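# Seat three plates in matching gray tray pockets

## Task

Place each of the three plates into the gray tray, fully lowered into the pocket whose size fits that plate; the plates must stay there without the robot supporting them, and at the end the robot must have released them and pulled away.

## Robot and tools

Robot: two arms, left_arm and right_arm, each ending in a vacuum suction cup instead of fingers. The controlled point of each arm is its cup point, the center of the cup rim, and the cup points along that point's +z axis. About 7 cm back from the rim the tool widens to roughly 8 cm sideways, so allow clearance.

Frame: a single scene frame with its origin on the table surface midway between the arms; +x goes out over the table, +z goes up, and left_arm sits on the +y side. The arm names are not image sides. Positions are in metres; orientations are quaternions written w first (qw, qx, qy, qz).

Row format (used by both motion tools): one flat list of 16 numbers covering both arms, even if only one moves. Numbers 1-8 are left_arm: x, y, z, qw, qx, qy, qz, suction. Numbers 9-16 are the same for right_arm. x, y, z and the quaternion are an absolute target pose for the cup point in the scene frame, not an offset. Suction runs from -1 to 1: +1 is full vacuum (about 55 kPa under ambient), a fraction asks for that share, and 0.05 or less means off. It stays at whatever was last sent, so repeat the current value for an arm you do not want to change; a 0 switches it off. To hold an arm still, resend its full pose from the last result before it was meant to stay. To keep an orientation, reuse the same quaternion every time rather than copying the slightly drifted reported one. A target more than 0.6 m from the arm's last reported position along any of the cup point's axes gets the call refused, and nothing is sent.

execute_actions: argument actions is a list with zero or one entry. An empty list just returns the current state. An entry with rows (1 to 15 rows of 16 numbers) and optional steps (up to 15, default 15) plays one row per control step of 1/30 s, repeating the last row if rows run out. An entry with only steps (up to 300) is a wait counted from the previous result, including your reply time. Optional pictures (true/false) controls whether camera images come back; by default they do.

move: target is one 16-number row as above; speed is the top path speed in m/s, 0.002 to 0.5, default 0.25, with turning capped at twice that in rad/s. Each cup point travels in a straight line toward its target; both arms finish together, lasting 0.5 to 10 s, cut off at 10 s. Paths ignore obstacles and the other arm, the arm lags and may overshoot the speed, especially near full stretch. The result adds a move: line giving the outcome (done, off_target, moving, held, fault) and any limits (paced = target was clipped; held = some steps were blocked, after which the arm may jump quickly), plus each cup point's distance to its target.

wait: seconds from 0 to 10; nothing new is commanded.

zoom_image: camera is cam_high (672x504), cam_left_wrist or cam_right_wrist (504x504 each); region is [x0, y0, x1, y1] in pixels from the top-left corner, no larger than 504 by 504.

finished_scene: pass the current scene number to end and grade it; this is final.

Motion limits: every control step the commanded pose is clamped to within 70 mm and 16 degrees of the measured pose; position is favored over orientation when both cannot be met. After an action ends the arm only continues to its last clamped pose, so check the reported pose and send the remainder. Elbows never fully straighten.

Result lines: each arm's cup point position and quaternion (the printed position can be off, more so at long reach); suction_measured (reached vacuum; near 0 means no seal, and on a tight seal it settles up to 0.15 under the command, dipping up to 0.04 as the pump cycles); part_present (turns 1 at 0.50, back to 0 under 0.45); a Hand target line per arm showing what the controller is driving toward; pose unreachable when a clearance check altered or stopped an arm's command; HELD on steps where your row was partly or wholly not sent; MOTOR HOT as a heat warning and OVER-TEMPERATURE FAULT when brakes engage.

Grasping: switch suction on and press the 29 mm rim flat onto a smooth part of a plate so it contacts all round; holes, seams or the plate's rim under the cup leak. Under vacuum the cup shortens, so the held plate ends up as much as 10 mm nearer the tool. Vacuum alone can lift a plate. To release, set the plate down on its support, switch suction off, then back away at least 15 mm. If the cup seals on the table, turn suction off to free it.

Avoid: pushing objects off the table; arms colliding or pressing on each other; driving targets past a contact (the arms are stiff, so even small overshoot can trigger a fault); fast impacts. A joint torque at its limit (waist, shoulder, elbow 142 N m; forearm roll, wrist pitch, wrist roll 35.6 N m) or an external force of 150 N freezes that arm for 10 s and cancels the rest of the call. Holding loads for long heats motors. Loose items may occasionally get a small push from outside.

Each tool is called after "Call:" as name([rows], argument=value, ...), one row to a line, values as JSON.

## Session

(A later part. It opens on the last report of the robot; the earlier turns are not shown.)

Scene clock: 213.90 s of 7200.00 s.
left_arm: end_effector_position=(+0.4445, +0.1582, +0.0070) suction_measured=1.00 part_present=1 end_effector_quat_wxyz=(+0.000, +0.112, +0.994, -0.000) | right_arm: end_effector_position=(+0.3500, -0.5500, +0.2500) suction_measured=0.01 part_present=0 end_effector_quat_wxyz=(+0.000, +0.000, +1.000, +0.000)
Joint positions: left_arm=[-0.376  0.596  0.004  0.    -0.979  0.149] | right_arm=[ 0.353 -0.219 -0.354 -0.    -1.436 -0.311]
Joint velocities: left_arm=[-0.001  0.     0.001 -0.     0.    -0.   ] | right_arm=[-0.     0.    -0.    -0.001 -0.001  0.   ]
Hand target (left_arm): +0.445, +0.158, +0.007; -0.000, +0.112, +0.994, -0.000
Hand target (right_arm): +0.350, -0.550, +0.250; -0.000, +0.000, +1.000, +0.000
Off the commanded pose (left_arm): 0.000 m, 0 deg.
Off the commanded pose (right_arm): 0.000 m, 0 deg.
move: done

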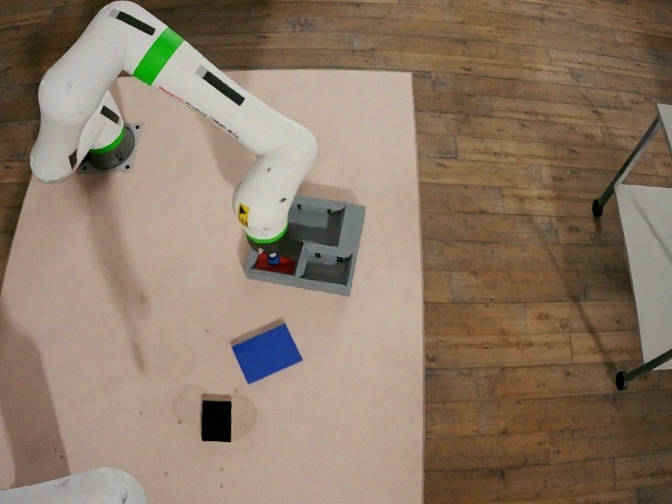

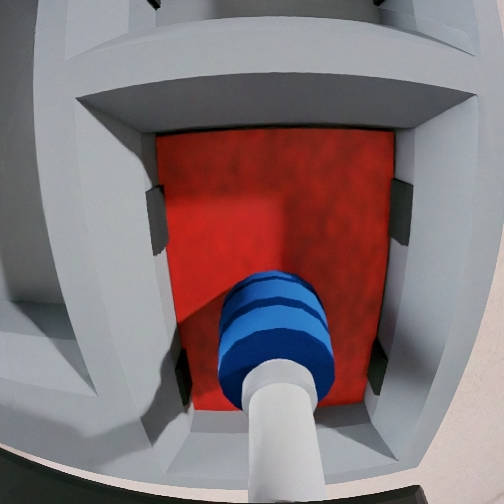

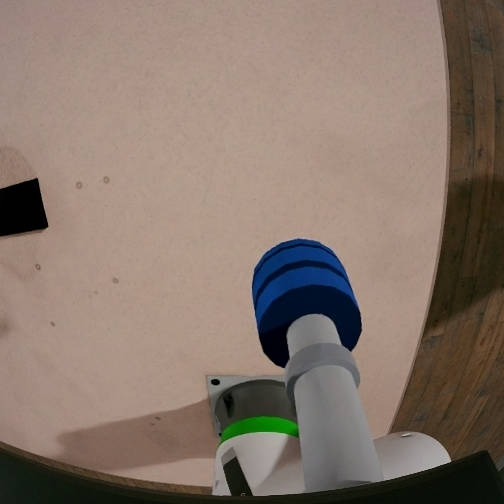

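Call:
move(target=[0.4445,0.1582,0.0055,0,0.1123,0.9937,0,1, 0.35,-0.55,0.25,0,0,1,0,0], speed=0.01)

Scene clock: 218.83 s of 7200.00 s.
left_arm: end_effector_position=(+0.4445, +0.1582, +0.0055) suction_measured=1.00 part_present=1 end_effector_quat_wxyz=(+0.000, +0.112, +0.994, -0.000) | right_arm: end_effector_position=(+0.3500, -0.5500, +0.2500) suction_measured=0.01 part_present=0 end_effector_quat_wxyz=(-0.000, +0.000, +1.000, +0.000)
Joint positions: left_arm=[-0.376  0.598  0.004  0.    -0.976  0.149] | right_arm=[ 0.353 -0.219 -0.354 -0.    -1.436 -0.311]
Joint velocities: left_arm=[ 0. -0. -0. -0.  0.  0.] | right_arm=[ 0.     0.    -0.     0.001 -0.     0.   ]
Hand target (left_arm): +0.445, +0.158, +0.005; -0.000, +0.112, +0.994, -0.000
Hand target (right_arm): +0.350, -0.550, +0.250; -0.000, +0.000, +1.000, +0.000
Off the commanded pose (left_arm): 0.000 m, 0 deg.
Off the commanded pose (right_arm): 0.000 m, 0 deg.
move: done

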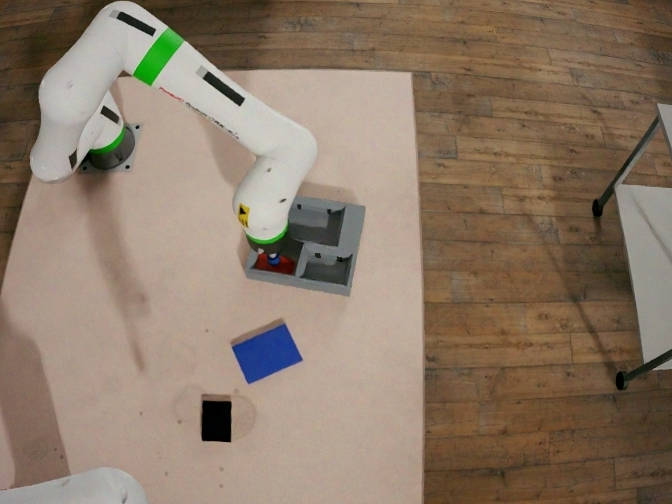

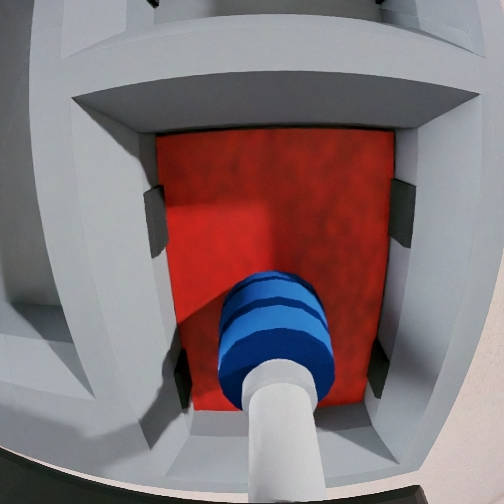

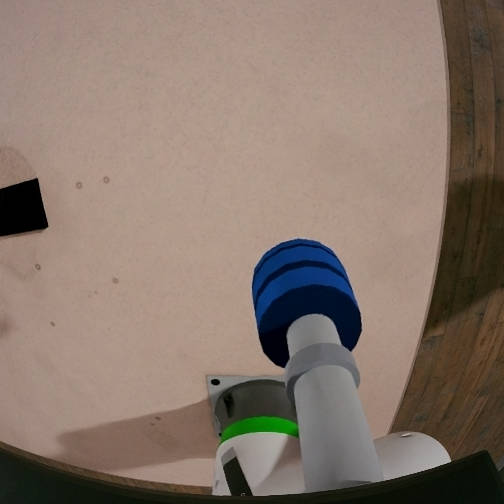

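Call:
move(target=[0.4445,0.1582,0.0042,0,0.1123,0.9937,0,1, 0.35,-0.55,0.25,0,0,1,0,0], speed=0.01)

Scene clock: 223.90 s of 7200.00 s.
left_arm: end_effector_position=(+0.4445, +0.1582, +0.0043) suction_measured=1.00 part_present=1 end_effector_quat_wxyz=(+0.000, +0.112, +0.994, -0.000) | right_arm: end_effector_position=(+0.3500, -0.5500, +0.2500) suction_measured=0.01 part_present=0 end_effector_quat_wxyz=(+0.000, +0.000, +1.000, -0.000)
Joint positions: left_arm=[-0.376  0.6    0.003  0.    -0.974  0.149] | right_arm=[ 0.353 -0.219 -0.354  0.    -1.436 -0.311]
Joint velocities: left_arm=[-0.001  0.     0.    -0.    -0.     0.   ] | right_arm=[-0.001  0.     0.    -0.    -0.001  0.001]
Hand target (left_arm): +0.445, +0.158, +0.004; -0.000, +0.112, +0.994, -0.000
Hand target (right_arm): +0.350, -0.550, +0.250; -0.000, +0.000, +1.000, +0.000
Off the commanded pose (left_arm): 0.000 m, 0 deg.
Off the commanded pose (right_arm): 0.000 m, 0 deg.
move: done

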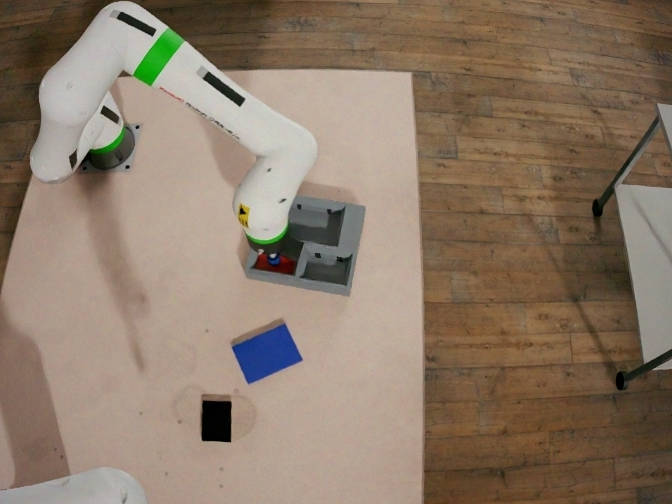

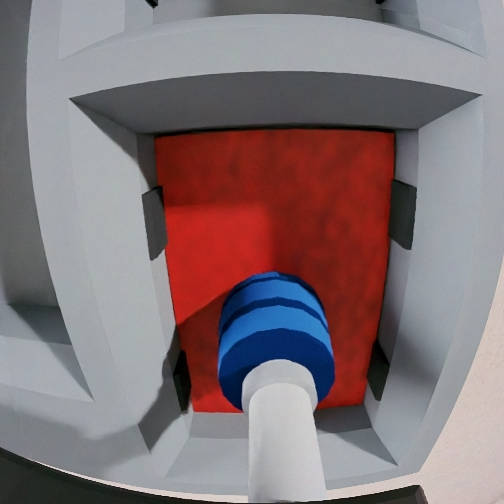

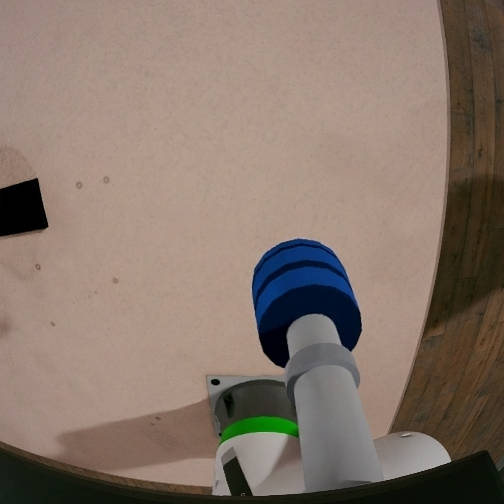

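Call:
execute_actions([
  {"rows":[[0.4445,0.1582,0.0055,0,0.1123,0.9937,0,0,0.35,-0.55,0.25,0,0,1,0,0]],"steps":12},
], pictures=false)

Call:
move(target=[0.4445,0.1582,0.065,0,0.1123,0.9937,0,0, 0.35,-0.55,0.25,0,0,1,0,0], speed=0.15)

Call:
move(target=[0.447,-0.065,0.05,0,-0.216,0.976,0,0, 0.35,-0.55,0.25,0,0,1,0,0], speed=0.35)

Scene clock: 244.57 s of 7200.00 s.
left_arm: end_effector_position=(+0.4444, +0.1582, +0.0054) suction_measured=0.00 part_present=0 end_effector_quat_wxyz=(-0.000, +0.112, +0.994, +0.000) | right_arm: end_effector_position=(+0.3500, -0.5500, +0.2500) suction_measured=0.01 part_present=0 end_effector_quat_wxyz=(+0.000, +0.000, +1.000, +0.000)
Joint positions: left_arm=[-0.376  0.598  0.003 -0.    -0.976  0.149] | right_arm=[ 0.353 -0.219 -0.354 -0.    -1.436 -0.311]
Joint velocities: left_arm=[ 0.001 -0.     0.001  0.     0.    -0.   ] | right_arm=[-0.    -0.    -0.    -0.    -0.002  0.001]
Hand target (left_arm): +0.444, +0.158, +0.006; +0.000, +0.112, +0.994, +0.000
Hand target (right_arm): +0.350, -0.550, +0.250; -0.000, +0.000, +1.000, +0.000
Off the commanded pose (left_arm): 0.000 m, 0 deg.
Off the commanded pose (right_arm): 0.000 m, 0 deg.
Steps of this call (steps 1 to 608: nothing new was sent; steps 609 to 620: all 12 steps of this action). Readings (end_effector_position | what the end effector reports):
609: left_arm (+0.4445, +0.1582, +0.0042) | right_arm (+0.3500, -0.5500, +0.2500) | left_arm suction_measured=0.28 part_present=0 | right_arm suction_measured=0.01 part_present=0
610: left_arm (+0.4443, +0.1583, +0.0045) | right_arm (+0.3500, -0.5500, +0.2500) | left_arm suction_measured=0.00 part_present=0 | right_arm suction_measured=0.01 part_present=0
612: left_arm (+0.4442, +0.1583, +0.0049) | right_arm (+0.3500, -0.5500, +0.2500) | left_arm suction_measured=0.00 part_present=0 | right_arm suction_measured=0.01 part_present=0
616: left_arm (+0.4443, +0.1583, +0.0053) | right_arm (+0.3500, -0.5500, +0.2500) | left_arm suction_measured=0.00 part_present=0 | right_arm suction_measured=0.01 part_present=0
620: the state above

Scene clock: 245.57 s of 7200.00 s.
left_arm: end_effector_position=(+0.4443, +0.1583, +0.0650) suction_measured=0.00 part_present=0 end_effector_quat_wxyz=(-0.000, +0.112, +0.994, +0.000) | right_arm: end_effector_position=(+0.3500, -0.5500, +0.2500) suction_measured=0.01 part_present=0 end_effector_quat_wxyz=(+0.000, +0.000, +1.000, +0.000)
Joint positions: left_arm=[-0.376  0.523  0.046 -0.    -1.093  0.149] | right_arm=[ 0.353 -0.219 -0.354  0.    -1.436 -0.311]
Joint velocities: left_arm=[-0.    -0.001  0.001 -0.002 -0.001 -0.   ] | right_arm=[-0.     0.     0.    -0.001  0.001  0.   ]
Hand target (left_arm): +0.444, +0.158, +0.065; +0.000, +0.112, +0.994, +0.000
Hand target (right_arm): +0.350, -0.550, +0.250; -0.000, +0.000, +1.000, +0.000
Off the commanded pose (left_arm): 0.000 m, 0 deg.
Off the commanded pose (right_arm): 0.000 m, 0 deg.
move: done

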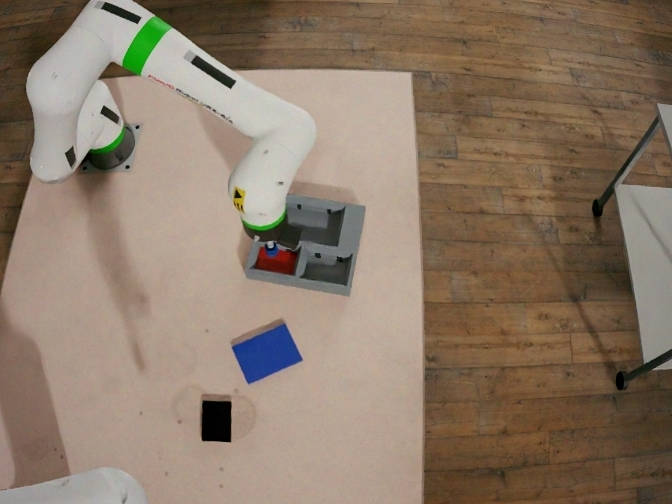

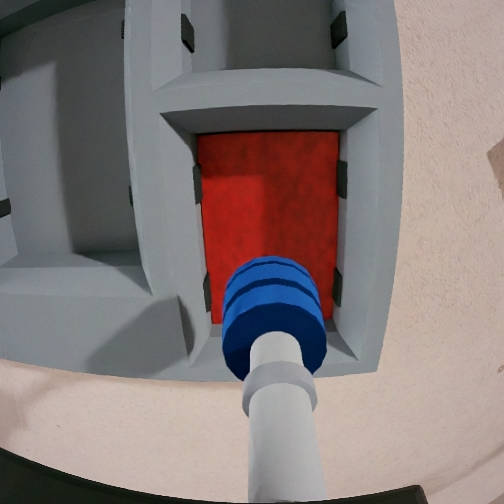

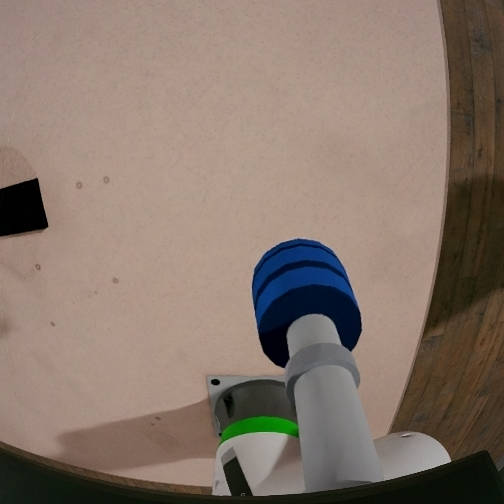

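Scene clock: 247.03 s of 7200.00 s.
left_arm: end_effector_position=(+0.4467, -0.0651, +0.0504) suction_measured=0.00 part_present=0 end_effector_quat_wxyz=(+0.000, -0.216, +0.976, -0.000) | right_arm: end_effector_position=(+0.3500, -0.5500, +0.2500) suction_measured=0.01 part_present=0 end_effector_quat_wxyz=(+0.000, -0.000, +1.000, +0.000)
Joint positions: left_arm=[-0.668  0.908  0.651  0.001 -1.313  1.101] | right_arm=[ 0.353 -0.219 -0.354 -0.    -1.436 -0.311]
Joint velocities: left_arm=[-0.001  0.003  0.004 -0.001 -0.005  0.001] | right_arm=[ 0.    -0.    -0.001 -0.001 -0.    -0.   ]
Hand target (left_arm): +0.447, -0.065, +0.050; -0.000, -0.216, +0.976, -0.000
Hand target (right_arm): +0.350, -0.550, +0.250; -0.000, +0.000, +1.000, +0.000
Off the commanded pose (left_arm): 0.001 m, 0 deg.
Off the commanded pose (right_arm): 0.000 m, 0 deg.
move: done

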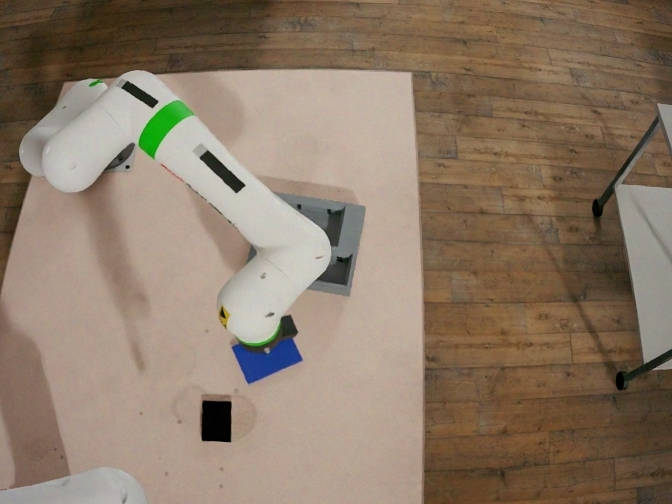

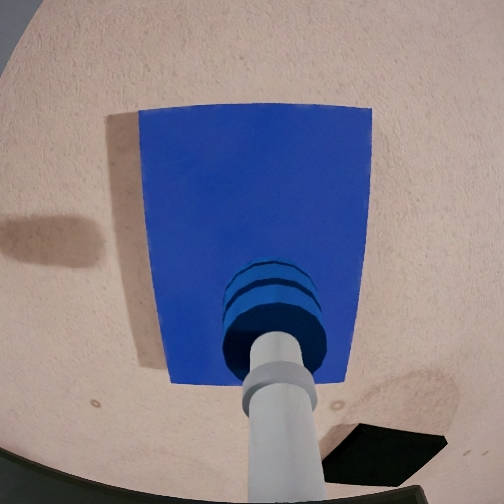

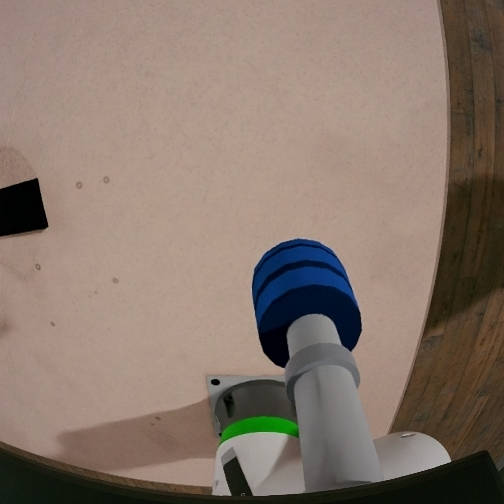

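Call:
move(target=[0.4374,-0.0633,0.020,0,-0.2105,0.9776,0,1, 0.35,-0.55,0.25,0,0,1,0,0], speed=0.06)

Call:
execute_actions([
  {"rows":[[0.4374,-0.0633,0.0193,0,-0.2105,0.9776,0,1,0.35,-0.55,0.25,0,0,1,0,0],[0.4374,-0.0633,0.0186,0,-0.2105,0.9776,0,1,0.35,-0.55,0.25,0,0,1,0,0],[0.4374,-0.0633,0.0179,0,-0.2105,0.9776,0,1,0.35,-0.55,0.25,0,0,1,0,0],[0.4374,-0.0633,0.0172,0,-0.2105,0.9776,0,1,0.35,-0.55,0.25,0,0,1,0,0],[0.4374,-0.0633,0.0165,0,-0.2105,0.9776,0,1,0.35,-0.55,0.25,0,0,1,0,0],[0.4374,-0.0633,0.0158,0,-0.2105,0.9776,0,1,0.35,-0.55,0.25,0,0,1,0,0],[0.4374,-0.0633,0.0151,0,-0.2105,0.9776,0,1,0.35,-0.55,0.25,0,0,1,0,0],[0.4374,-0.0633,0.0144,0,-0.2105,0.9776,0,1,0.35,-0.55,0.25,0,0,1,0,0]],"steps":8},
], pictures=false)

Call:
execute_actions([
  {"rows":[[0.4374,-0.0633,0.0137,0,-0.2105,0.9776,0,1,0.35,-0.55,0.25,0,0,1,0,0],[0.4374,-0.0633,0.0130,0,-0.2105,0.9776,0,1,0.35,-0.55,0.25,0,0,1,0,0],[0.4374,-0.0633,0.0123,0,-0.2105,0.9776,0,1,0.35,-0.55,0.25,0,0,1,0,0],[0.4374,-0.0633,0.0116,0,-0.2105,0.9776,0,1,0.35,-0.55,0.25,0,0,1,0,0],[0.4374,-0.0633,0.0109,0,-0.2105,0.9776,0,1,0.35,-0.55,0.25,0,0,1,0,0],[0.4374,-0.0633,0.0102,0,-0.2105,0.9776,0,1,0.35,-0.55,0.25,0,0,1,0,0],[0.4374,-0.0633,0.0095,0,-0.2105,0.9776,0,1,0.35,-0.55,0.25,0,0,1,0,0],[0.4374,-0.0633,0.009,0,-0.2105,0.9776,0,1,0.35,-0.55,0.25,0,0,1,0,0]],"steps":15},
])

Scene clock: 279.67 s of 7200.00 s.
left_arm: end_effector_position=(+0.4375, -0.0634, +0.0200) suction_measured=0.00 part_present=0 end_effector_quat_wxyz=(+0.000, -0.210, +0.978, -0.000) | right_arm: end_effector_position=(+0.3500, -0.5500, +0.2500) suction_measured=0.01 part_present=0 end_effector_quat_wxyz=(+0.000, +0.000, +1.000, +0.000)
Joint positions: left_arm=[-0.674  0.913  0.587 -0.    -1.244  1.096] | right_arm=[ 0.353 -0.219 -0.354 -0.    -1.436 -0.311]
Joint velocities: left_arm=[ 0.    -0.    -0.001  0.     0.001 -0.   ] | right_arm=[ 0.001 -0.    -0.    -0.    -0.001  0.   ]
Hand target (left_arm): +0.437, -0.063, +0.020; -0.000, -0.210, +0.978, -0.000
Hand target (right_arm): +0.350, -0.550, +0.250; -0.000, +0.000, +1.000, +0.000
Off the commanded pose (left_arm): 0.000 m, 0 deg.
Off the commanded pose (right_arm): 0.000 m, 0 deg.
After step 90, 28.80 s passed at rest.
move: done

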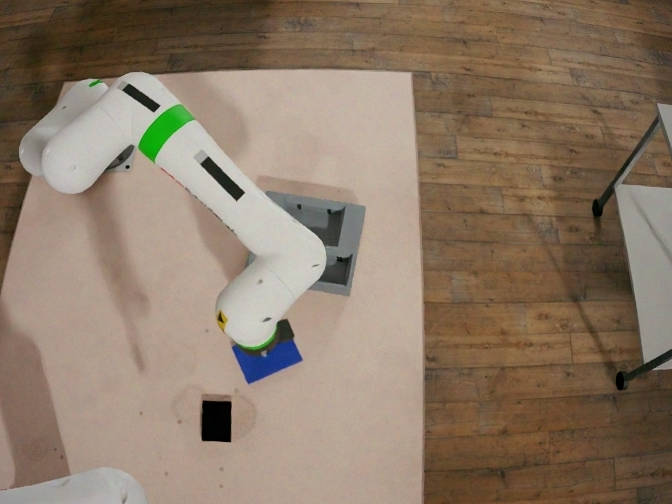

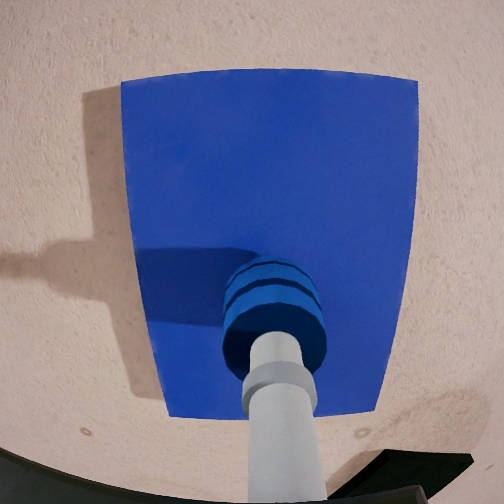

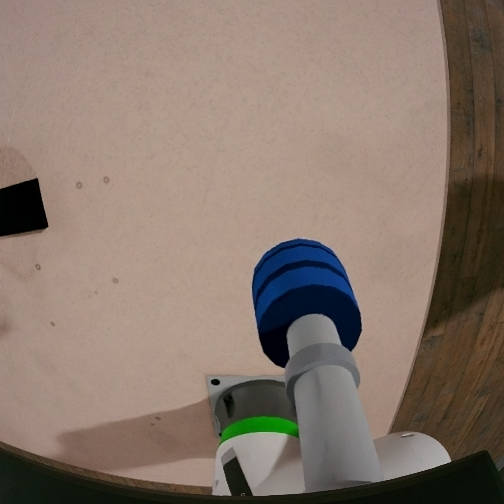

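Scene clock: 279.93 s of 7200.00 s.
left_arm: end_effector_position=(+0.4374, -0.0633, +0.0158) suction_measured=0.00 part_present=0 end_effector_quat_wxyz=(-0.000, -0.210, +0.978, +0.000) | right_arm: end_effector_position=(+0.3500, -0.5500, +0.2500) suction_measured=0.01 part_present=0 end_effector_quat_wxyz=(+0.000, +0.000, +1.000, +0.000)
Joint positions: left_arm=[-0.674  0.917  0.583 -0.    -1.237  1.096] | right_arm=[ 0.353 -0.219 -0.354 -0.    -1.436 -0.311]
Joint velocities: left_arm=[ 0.     0.02  -0.014  0.     0.035  0.   ] | right_arm=[ 0.     0.    -0.     0.001  0.     0.001]
Hand target (left_arm): +0.437, -0.063, +0.014; -0.000, -0.210, +0.978, +0.000
Hand target (right_arm): +0.350, -0.550, +0.250; -0.000, +0.000, +1.000, +0.000
Off the commanded pose (left_arm): 0.001 m, 0 deg.
Off the commanded pose (right_arm): 0.000 m, 0 deg.
Steps of this call (steps 1 to 8: all 8 steps of this action). Readings (end_effector_position | what the end effector reports):
1: left_arm (+0.4375, -0.0634, +0.0200) | right_arm (+0.3500, -0.5500, +0.2500) | left_arm suction_measured=0.00 part_present=0 | right_arm suction_measured=0.01 part_present=0
2: left_arm (+0.4375, -0.0634, +0.0197) | right_arm (+0.3500, -0.5500, +0.2500) | left_arm suction_measured=0.00 part_present=0 | right_arm suction_measured=0.01 part_present=0
4: left_arm (+0.4374, -0.0633, +0.0185) | right_arm (+0.3500, -0.5500, +0.2500) | left_arm suction_measured=0.00 part_present=0 | right_arm suction_measured=0.01 part_present=0
8: the state above

Scene clock: 280.43 s of 7200.00 s.
left_arm: end_effector_position=(+0.4374, -0.0633, +0.0090) suction_measured=0.55 part_present=1 end_effector_quat_wxyz=(+0.000, -0.210, +0.978, -0.000) | right_arm: end_effector_position=(+0.3500, -0.5500, +0.2500) suction_measured=0.01 part_present=0 end_effector_quat_wxyz=(+0.000, +0.000, +1.000, +0.000)
Joint positions: left_arm=[-0.674  0.924  0.578 -0.    -1.225  1.096] | right_arm=[ 0.353 -0.219 -0.354 -0.    -1.436 -0.311]
Joint velocities: left_arm=[ 0.     0.    -0.001 -0.     0.001 -0.   ] | right_arm=[-0.     0.    -0.001 -0.001  0.001  0.001]
Hand target (left_arm): +0.437, -0.063, +0.009; -0.000, -0.210, +0.978, -0.000
Hand target (right_arm): +0.350, -0.550, +0.250; -0.000, -0.000, +1.000, +0.000
Off the commanded pose (left_arm): 0.000 m, 0 deg.
Off the commanded pose (right_arm): 0.000 m, 0 deg.
Steps of this call (steps 1 to 15: all 15 steps of this action). Readings (end_effector_position | what the end effector reports):
1: left_arm (+0.4374, -0.0633, +0.0151) | right_arm (+0.3500, -0.5500, +0.2500) | left_arm suction_measured=0.00 part_present=0 | right_arm suction_measured=0.01 part_present=0
2: left_arm (+0.4374, -0.0633, +0.0144) | right_arm (+0.3500, -0.5500, +0.2500) | left_arm suction_measured=0.08 part_present=0 | right_arm suction_measured=0.01 part_present=0
4: left_arm (+0.4374, -0.0633, +0.0130) | right_arm (+0.3500, -0.5500, +0.2500) | left_arm suction_measured=0.15 part_present=0 | right_arm suction_measured=0.01 part_present=0
8: left_arm (+0.4374, -0.0633, +0.0102) | right_arm (+0.3500, -0.5500, +0.2500) | left_arm suction_measured=0.29 part_present=0 | right_arm suction_measured=0.01 part_present=0
15: the state above

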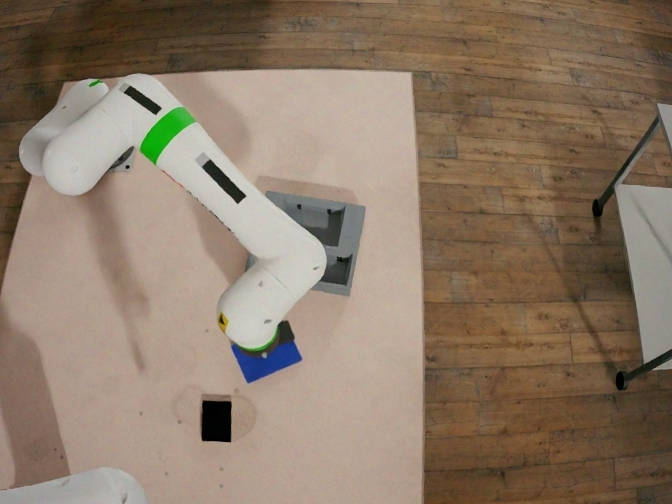

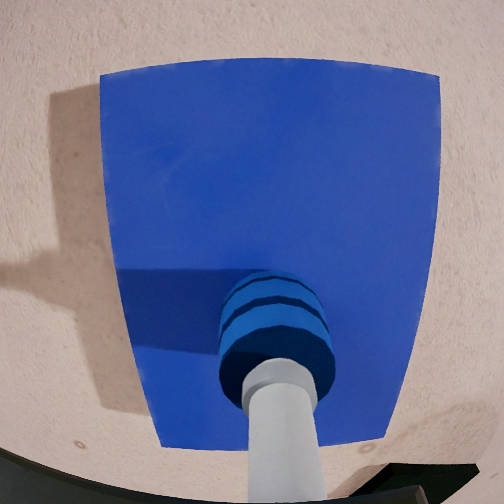

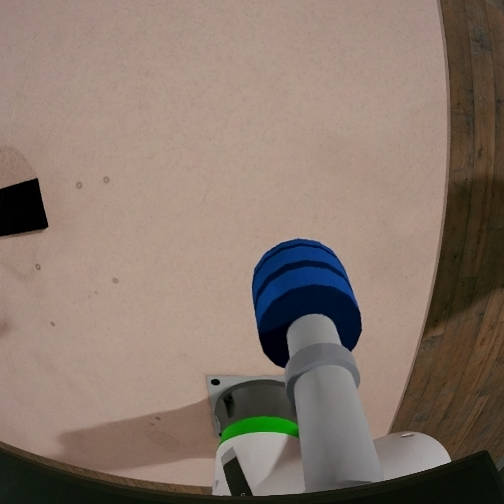

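Call:
move(target=[0.44,-0.055,0.07,0,-0.12,0.9928,0,1, 0.35,-0.55,0.25,0,0,1,0,0], speed=0.15)

Call:
move(target=[0.5285,0.250,0.062,0,0.1063,0.9943,0,1, 0.35,-0.55,0.25,0,0,1,0,0], speed=0.3)

Call:
move(target=[0.5285,0.250,0.048,0,0.1063,0.9943,0,1, 0.35,-0.55,0.25,0,0,1,0,0], speed=0.05)

Scene clock: 293.30 s of 7200.00 s.
left_arm: end_effector_position=(+0.4398, -0.0548, +0.0700) suction_measured=0.96 part_present=1 end_effector_quat_wxyz=(+0.000, -0.120, +0.993, +0.000) | right_arm: end_effector_position=(+0.3500, -0.5500, +0.2500) suction_measured=0.01 part_present=0 end_effector_quat_wxyz=(+0.000, +0.000, +1.000, -0.000)
Joint positions: left_arm=[-0.663  0.858  0.609 -0.    -1.322  0.901] | right_arm=[ 0.353 -0.219 -0.354  0.    -1.436 -0.311]
Joint velocities: left_arm=[-0.    -0.     0.     0.001  0.001 -0.001] | right_arm=[ 0.001  0.    -0.001  0.     0.002  0.001]
Hand target (left_arm): +0.440, -0.055, +0.070; +0.000, -0.120, +0.993, +0.000
Hand target (right_arm): +0.350, -0.550, +0.250; -0.000, -0.000, +1.000, +0.000
Off the commanded pose (left_arm): 0.000 m, 0 deg.
Off the commanded pose (right_arm): 0.000 m, 0 deg.
move: done

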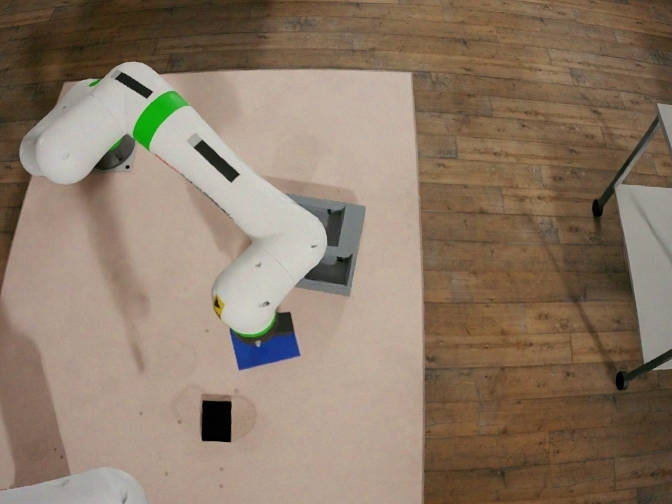

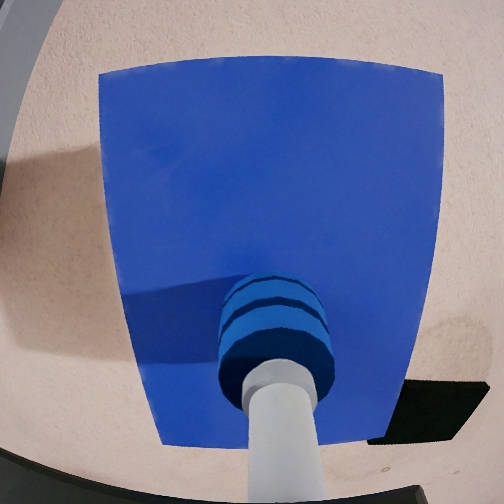

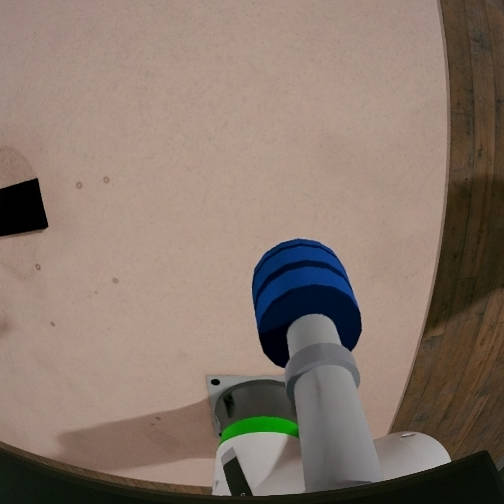

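Scene clock: 294.83 s of 7200.00 s.
left_arm: end_effector_position=(+0.5289, +0.2502, +0.0617) suction_measured=0.99 part_present=1 end_effector_quat_wxyz=(-0.000, +0.106, +0.994, +0.001) | right_arm: end_effector_position=(+0.3500, -0.5500, +0.2500) suction_measured=0.01 part_present=0 end_effector_quat_wxyz=(+0.000, -0.000, +1.000, +0.000)
Joint positions: left_arm=[-0.191  0.597  0.154 -0.001 -1.128 -0.024] | right_arm=[ 0.353 -0.219 -0.354  0.    -1.436 -0.311]
Joint velocities: left_arm=[ 0.001 -0.    -0.001  0.001  0.001 -0.001] | right_arm=[ 0.     0.     0.     0.    -0.001  0.   ]
Hand target (left_arm): +0.529, +0.250, +0.062; -0.000, +0.106, +0.994, +0.001
Hand target (right_arm): +0.350, -0.550, +0.250; -0.000, +0.000, +1.000, +0.000
Off the commanded pose (left_arm): 0.000 m, 0 deg.
Off the commanded pose (right_arm): 0.000 m, 0 deg.
move: done

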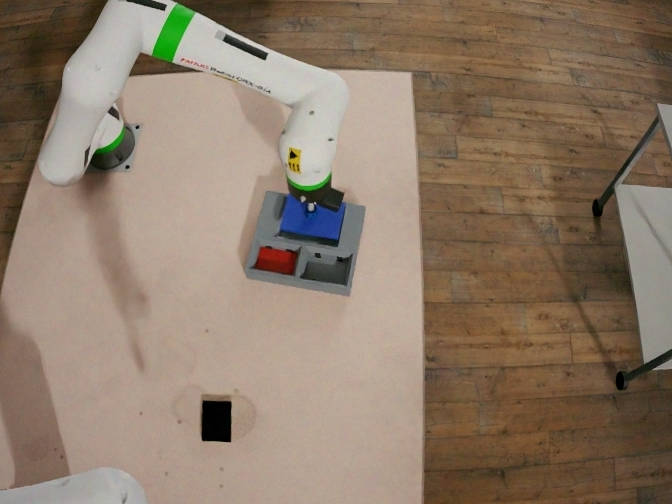

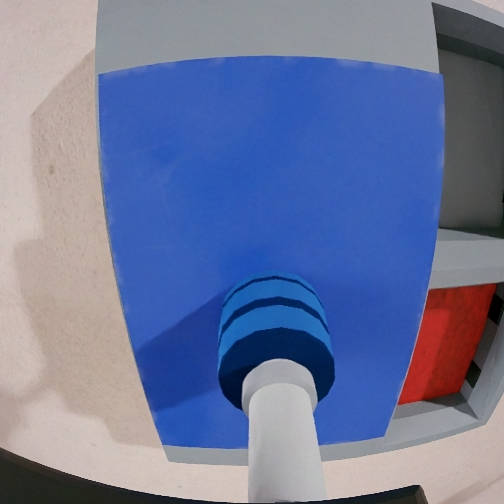

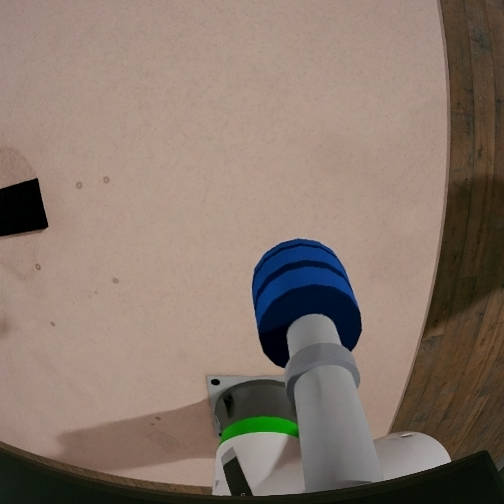

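Scene clock: 295.57 s of 7200.00 s.
left_arm: end_effector_position=(+0.5286, +0.2500, +0.0480) suction_measured=0.98 part_present=1 end_effector_quat_wxyz=(+0.000, +0.106, +0.994, -0.000) | right_arm: end_effector_position=(+0.3500, -0.5500, +0.2500) suction_measured=0.01 part_present=0 end_effector_quat_wxyz=(+0.000, +0.000, +1.000, +0.000)
Joint positions: left_arm=[-0.191  0.611  0.14   0.    -1.099 -0.024] | right_arm=[ 0.353 -0.219 -0.354 -0.    -1.436 -0.311]
Joint velocities: left_arm=[0.    0.    0.001 0.    0.001 0.   ] | right_arm=[-0.001  0.     0.    -0.    -0.001  0.   ]
Hand target (left_arm): +0.529, +0.250, +0.048; +0.000, +0.106, +0.994, -0.000
Hand target (right_arm): +0.350, -0.550, +0.250; -0.000, +0.000, +1.000, +0.000
Off the commanded pose (left_arm): 0.000 m, 0 deg.
Off the commanded pose (right_arm): 0.000 m, 0 deg.
move: done

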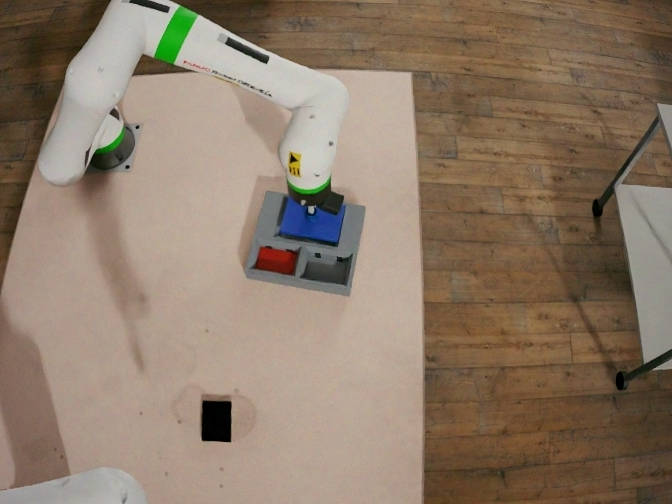

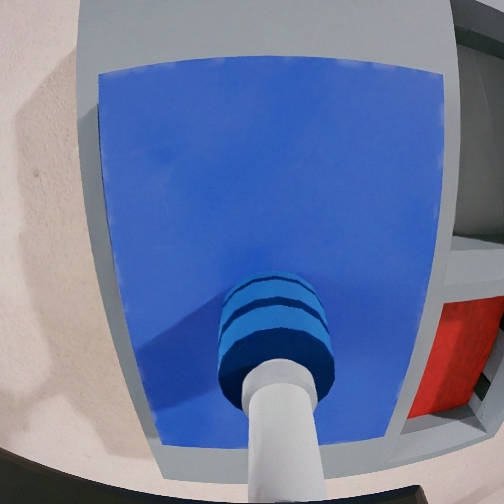

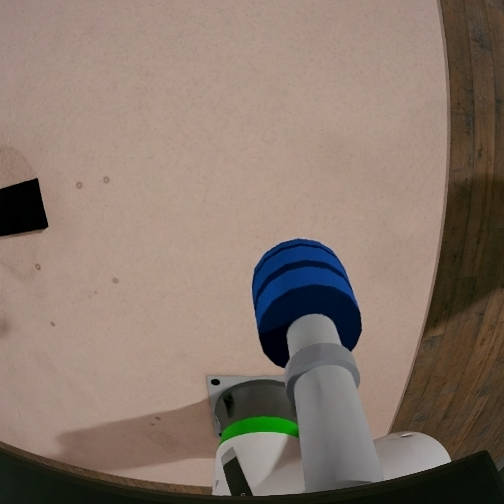

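Call:
move(target=[0.5226,0.2513,0.043,0,0.1063,0.9943,0,1, 0.35,-0.55,0.25,0,0,1,0,0], speed=0.03)

Scene clock: 304.07 s of 7200.00 s.
left_arm: end_effector_position=(+0.5226, +0.2513, +0.0430) suction_measured=1.00 part_present=1 end_effector_quat_wxyz=(+0.000, +0.106, +0.994, -0.000) | right_arm: end_effector_position=(+0.3500, -0.5500, +0.2500) suction_measured=0.01 part_present=0 end_effector_quat_wxyz=(+0.000, -0.000, +1.000, +0.000)
Joint positions: left_arm=[-0.191  0.604  0.115  0.    -1.082 -0.025] | right_arm=[ 0.353 -0.219 -0.354  0.    -1.436 -0.311]
Joint velocities: left_arm=[-0.001  0.    -0.001 -0.     0.001  0.001] | right_arm=[-0.001 -0.     0.    -0.001  0.001 -0.001]
Hand target (left_arm): +0.523, +0.251, +0.043; -0.000, +0.106, +0.994, -0.000
Hand target (right_arm): +0.350, -0.550, +0.250; -0.000, -0.000, +1.000, +0.000
Off the commanded pose (left_arm): 0.000 m, 0 deg.
Off the commanded pose (right_arm): 0.000 m, 0 deg.
move: done

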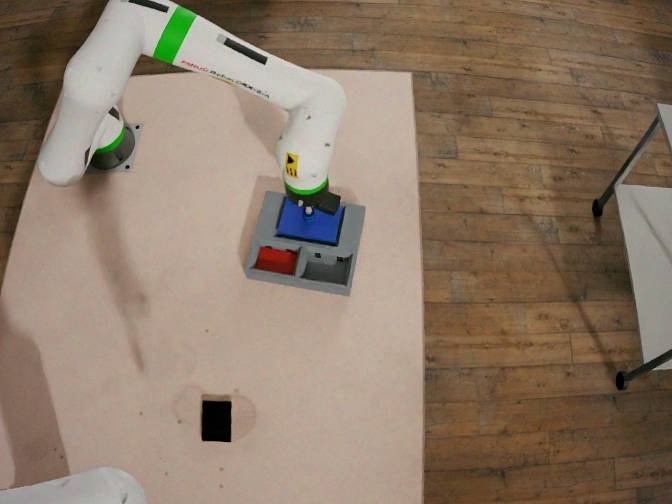

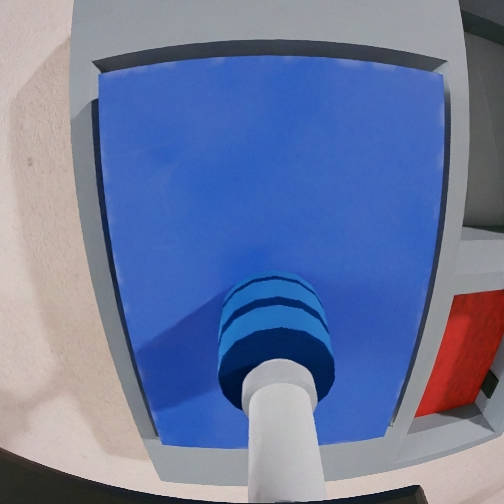

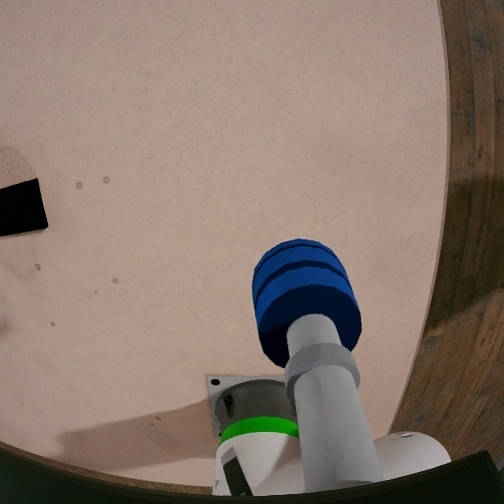

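Call:
move(target=[0.5216,0.2515,0.033,0,0.1063,0.9943,0,1, 0.35,-0.55,0.25,0,0,1,0,0], speed=0.03)

Scene clock: 314.40 s of 7200.00 s.
left_arm: end_effector_position=(+0.5216, +0.2515, +0.0330) suction_measured=0.99 part_present=1 end_effector_quat_wxyz=(+0.000, +0.106, +0.994, -0.000) | right_arm: end_effector_position=(+0.3500, -0.5500, +0.2500) suction_measured=0.01 part_present=0 end_effector_quat_wxyz=(+0.000, -0.000, +1.000, +0.000)
Joint positions: left_arm=[-0.191  0.613  0.104  0.    -1.061 -0.025] | right_arm=[ 0.353 -0.219 -0.354  0.    -1.436 -0.311]
Joint velocities: left_arm=[ 0.001  0.    -0.     0.    -0.    -0.   ] | right_arm=[-0.001 -0.     0.001  0.001  0.002  0.   ]
Hand target (left_arm): +0.522, +0.251, +0.033; -0.000, +0.106, +0.994, -0.000
Hand target (right_arm): +0.350, -0.550, +0.250; -0.000, -0.000, +1.000, +0.000
Off the commanded pose (left_arm): 0.000 m, 0 deg.
Off the commanded pose (right_arm): 0.000 m, 0 deg.
move: done

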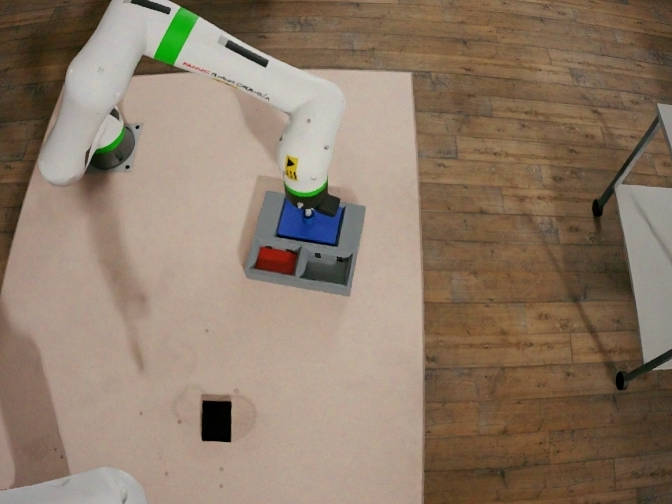

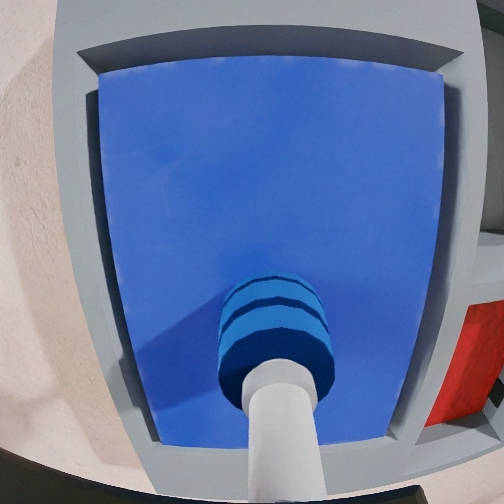

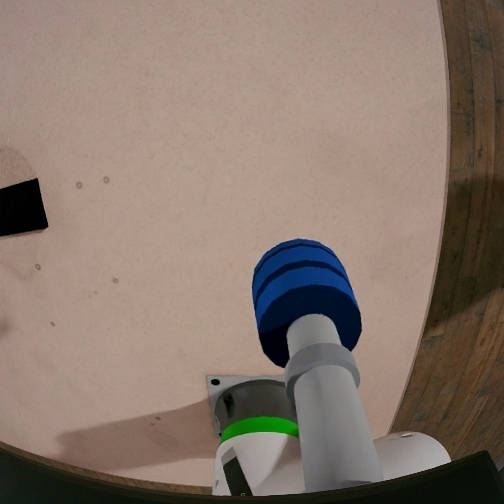

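Call:
move(target=[0.5218,0.2515,0.022,0,0.1063,0.9943,0,1, 0.35,-0.55,0.25,0,0,1,0,0], speed=0.015)

Scene clock: 322.47 s of 7200.00 s.
left_arm: end_effector_position=(+0.5218, +0.2515, +0.0220) suction_measured=1.00 part_present=1 end_effector_quat_wxyz=(+0.000, +0.106, +0.994, -0.000) | right_arm: end_effector_position=(+0.3500, -0.5500, +0.2500) suction_measured=0.01 part_present=0 end_effector_quat_wxyz=(+0.000, +0.000, +1.000, +0.000)
Joint positions: left_arm=[-0.191  0.627  0.097  0.    -1.04  -0.025] | right_arm=[ 0.353 -0.219 -0.354 -0.    -1.436 -0.311]
Joint velocities: left_arm=[ 0.     0.     0.001  0.     0.    -0.   ] | right_arm=[-0.    -0.    -0.     0.     0.001 -0.001]
Hand target (left_arm): +0.522, +0.251, +0.022; -0.000, +0.106, +0.994, -0.000
Hand target (right_arm): +0.350, -0.550, +0.250; -0.000, +0.000, +1.000, +0.000
Off the commanded pose (left_arm): 0.000 m, 0 deg.
Off the commanded pose (right_arm): 0.000 m, 0 deg.
move: done

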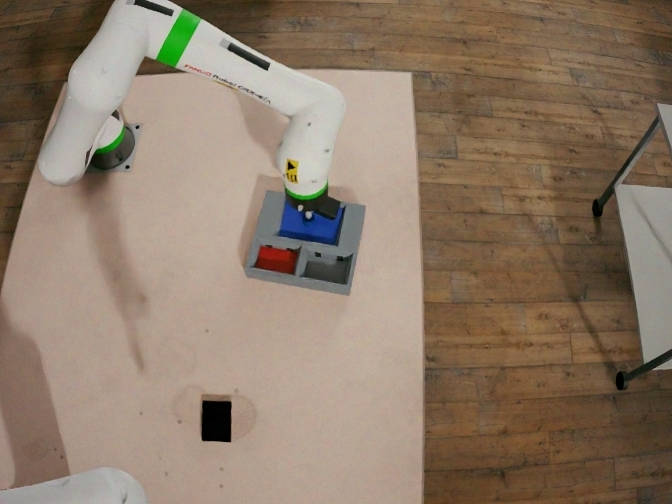

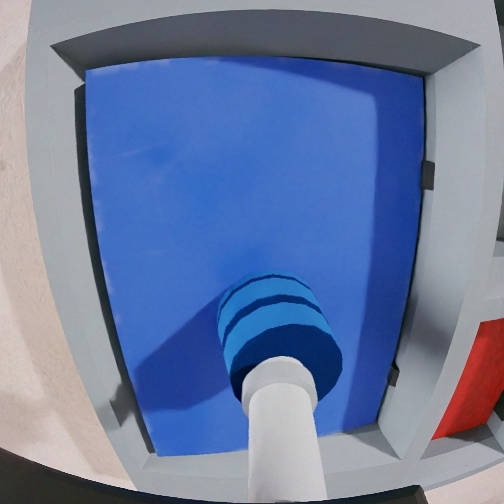

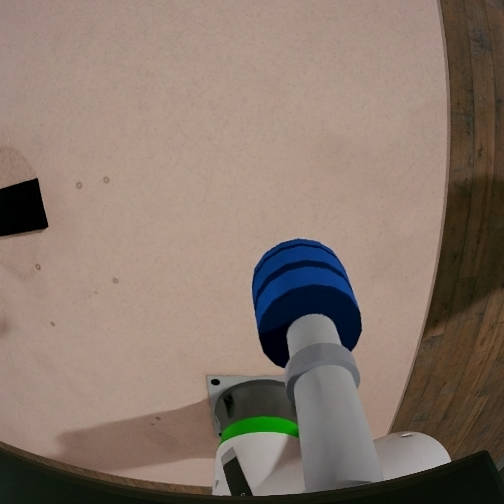

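Call:
move(target=[0.5218,0.2515,0.033,0,0.1063,0.9943,0,1, 0.35,-0.55,0.25,0,0,1,0,0], speed=0.015)

Scene clock: 327.37 s of 7200.00 s.
left_arm: end_effector_position=(+0.5218, +0.2515, +0.0330) suction_measured=1.00 part_present=1 end_effector_quat_wxyz=(-0.000, +0.106, +0.994, +0.000) | right_arm: end_effector_position=(+0.3500, -0.5500, +0.2500) suction_measured=0.01 part_present=0 end_effector_quat_wxyz=(+0.000, +0.000, +1.000, +0.000)
Joint positions: left_arm=[-0.191  0.613  0.104 -0.    -1.061 -0.025] | right_arm=[ 0.353 -0.219 -0.354 -0.    -1.436 -0.311]
Joint velocities: left_arm=[ 0.    -0.     0.001  0.    -0.    -0.   ] | right_arm=[-0.002  0.    -0.001 -0.    -0.     0.001]
Hand target (left_arm): +0.522, +0.252, +0.033; +0.000, +0.106, +0.994, +0.000
Hand target (right_arm): +0.350, -0.550, +0.250; -0.000, +0.000, +1.000, +0.000
Off the commanded pose (left_arm): 0.000 m, 0 deg.
Off the commanded pose (right_arm): 0.000 m, 0 deg.
move: done

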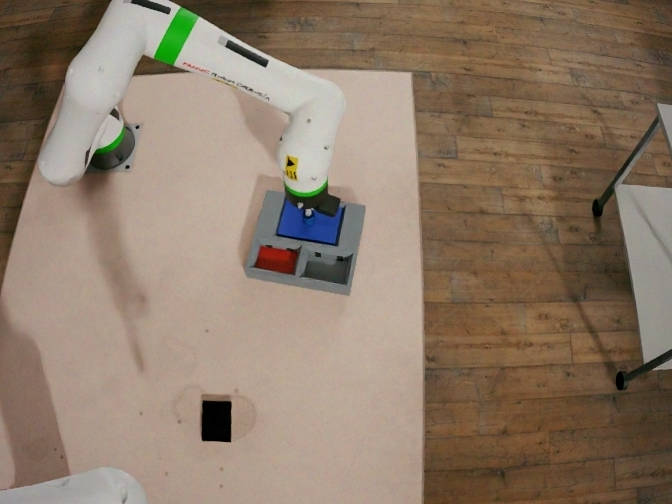

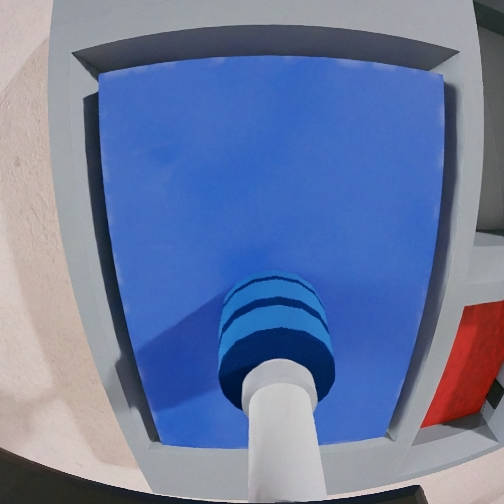

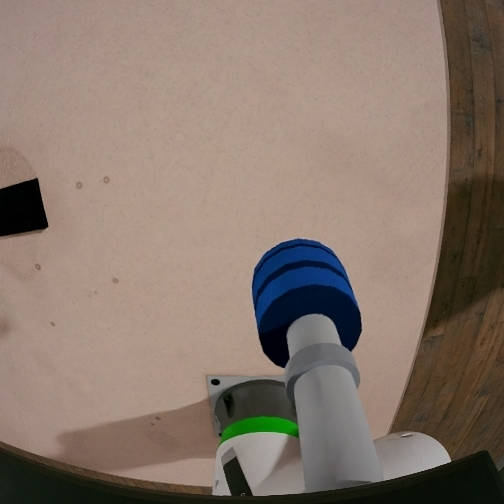

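Call:
zoom_image(camera="cam_left_wrist", region=[120, 390, 430, 470])

Call:
zoom_image(camera="cam_left_wrist", region=[50, 10, 490, 130])

Region (120, 390, 430, 470) of cam_left_wrist's 504x504 image, scaled by 1.626, with more detail than that image has; it fills the top 130 rows of this view, and the rest is white.

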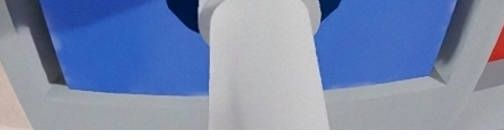

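Region (50, 10, 490, 130) of cam_left_wrist's 504x504 image, scaled by 1.145, with more detail than that image has; it fills the top 137 rows of this view, and the rest is white.

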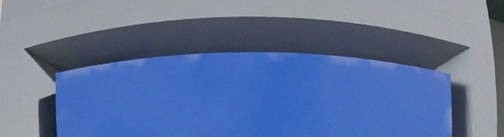

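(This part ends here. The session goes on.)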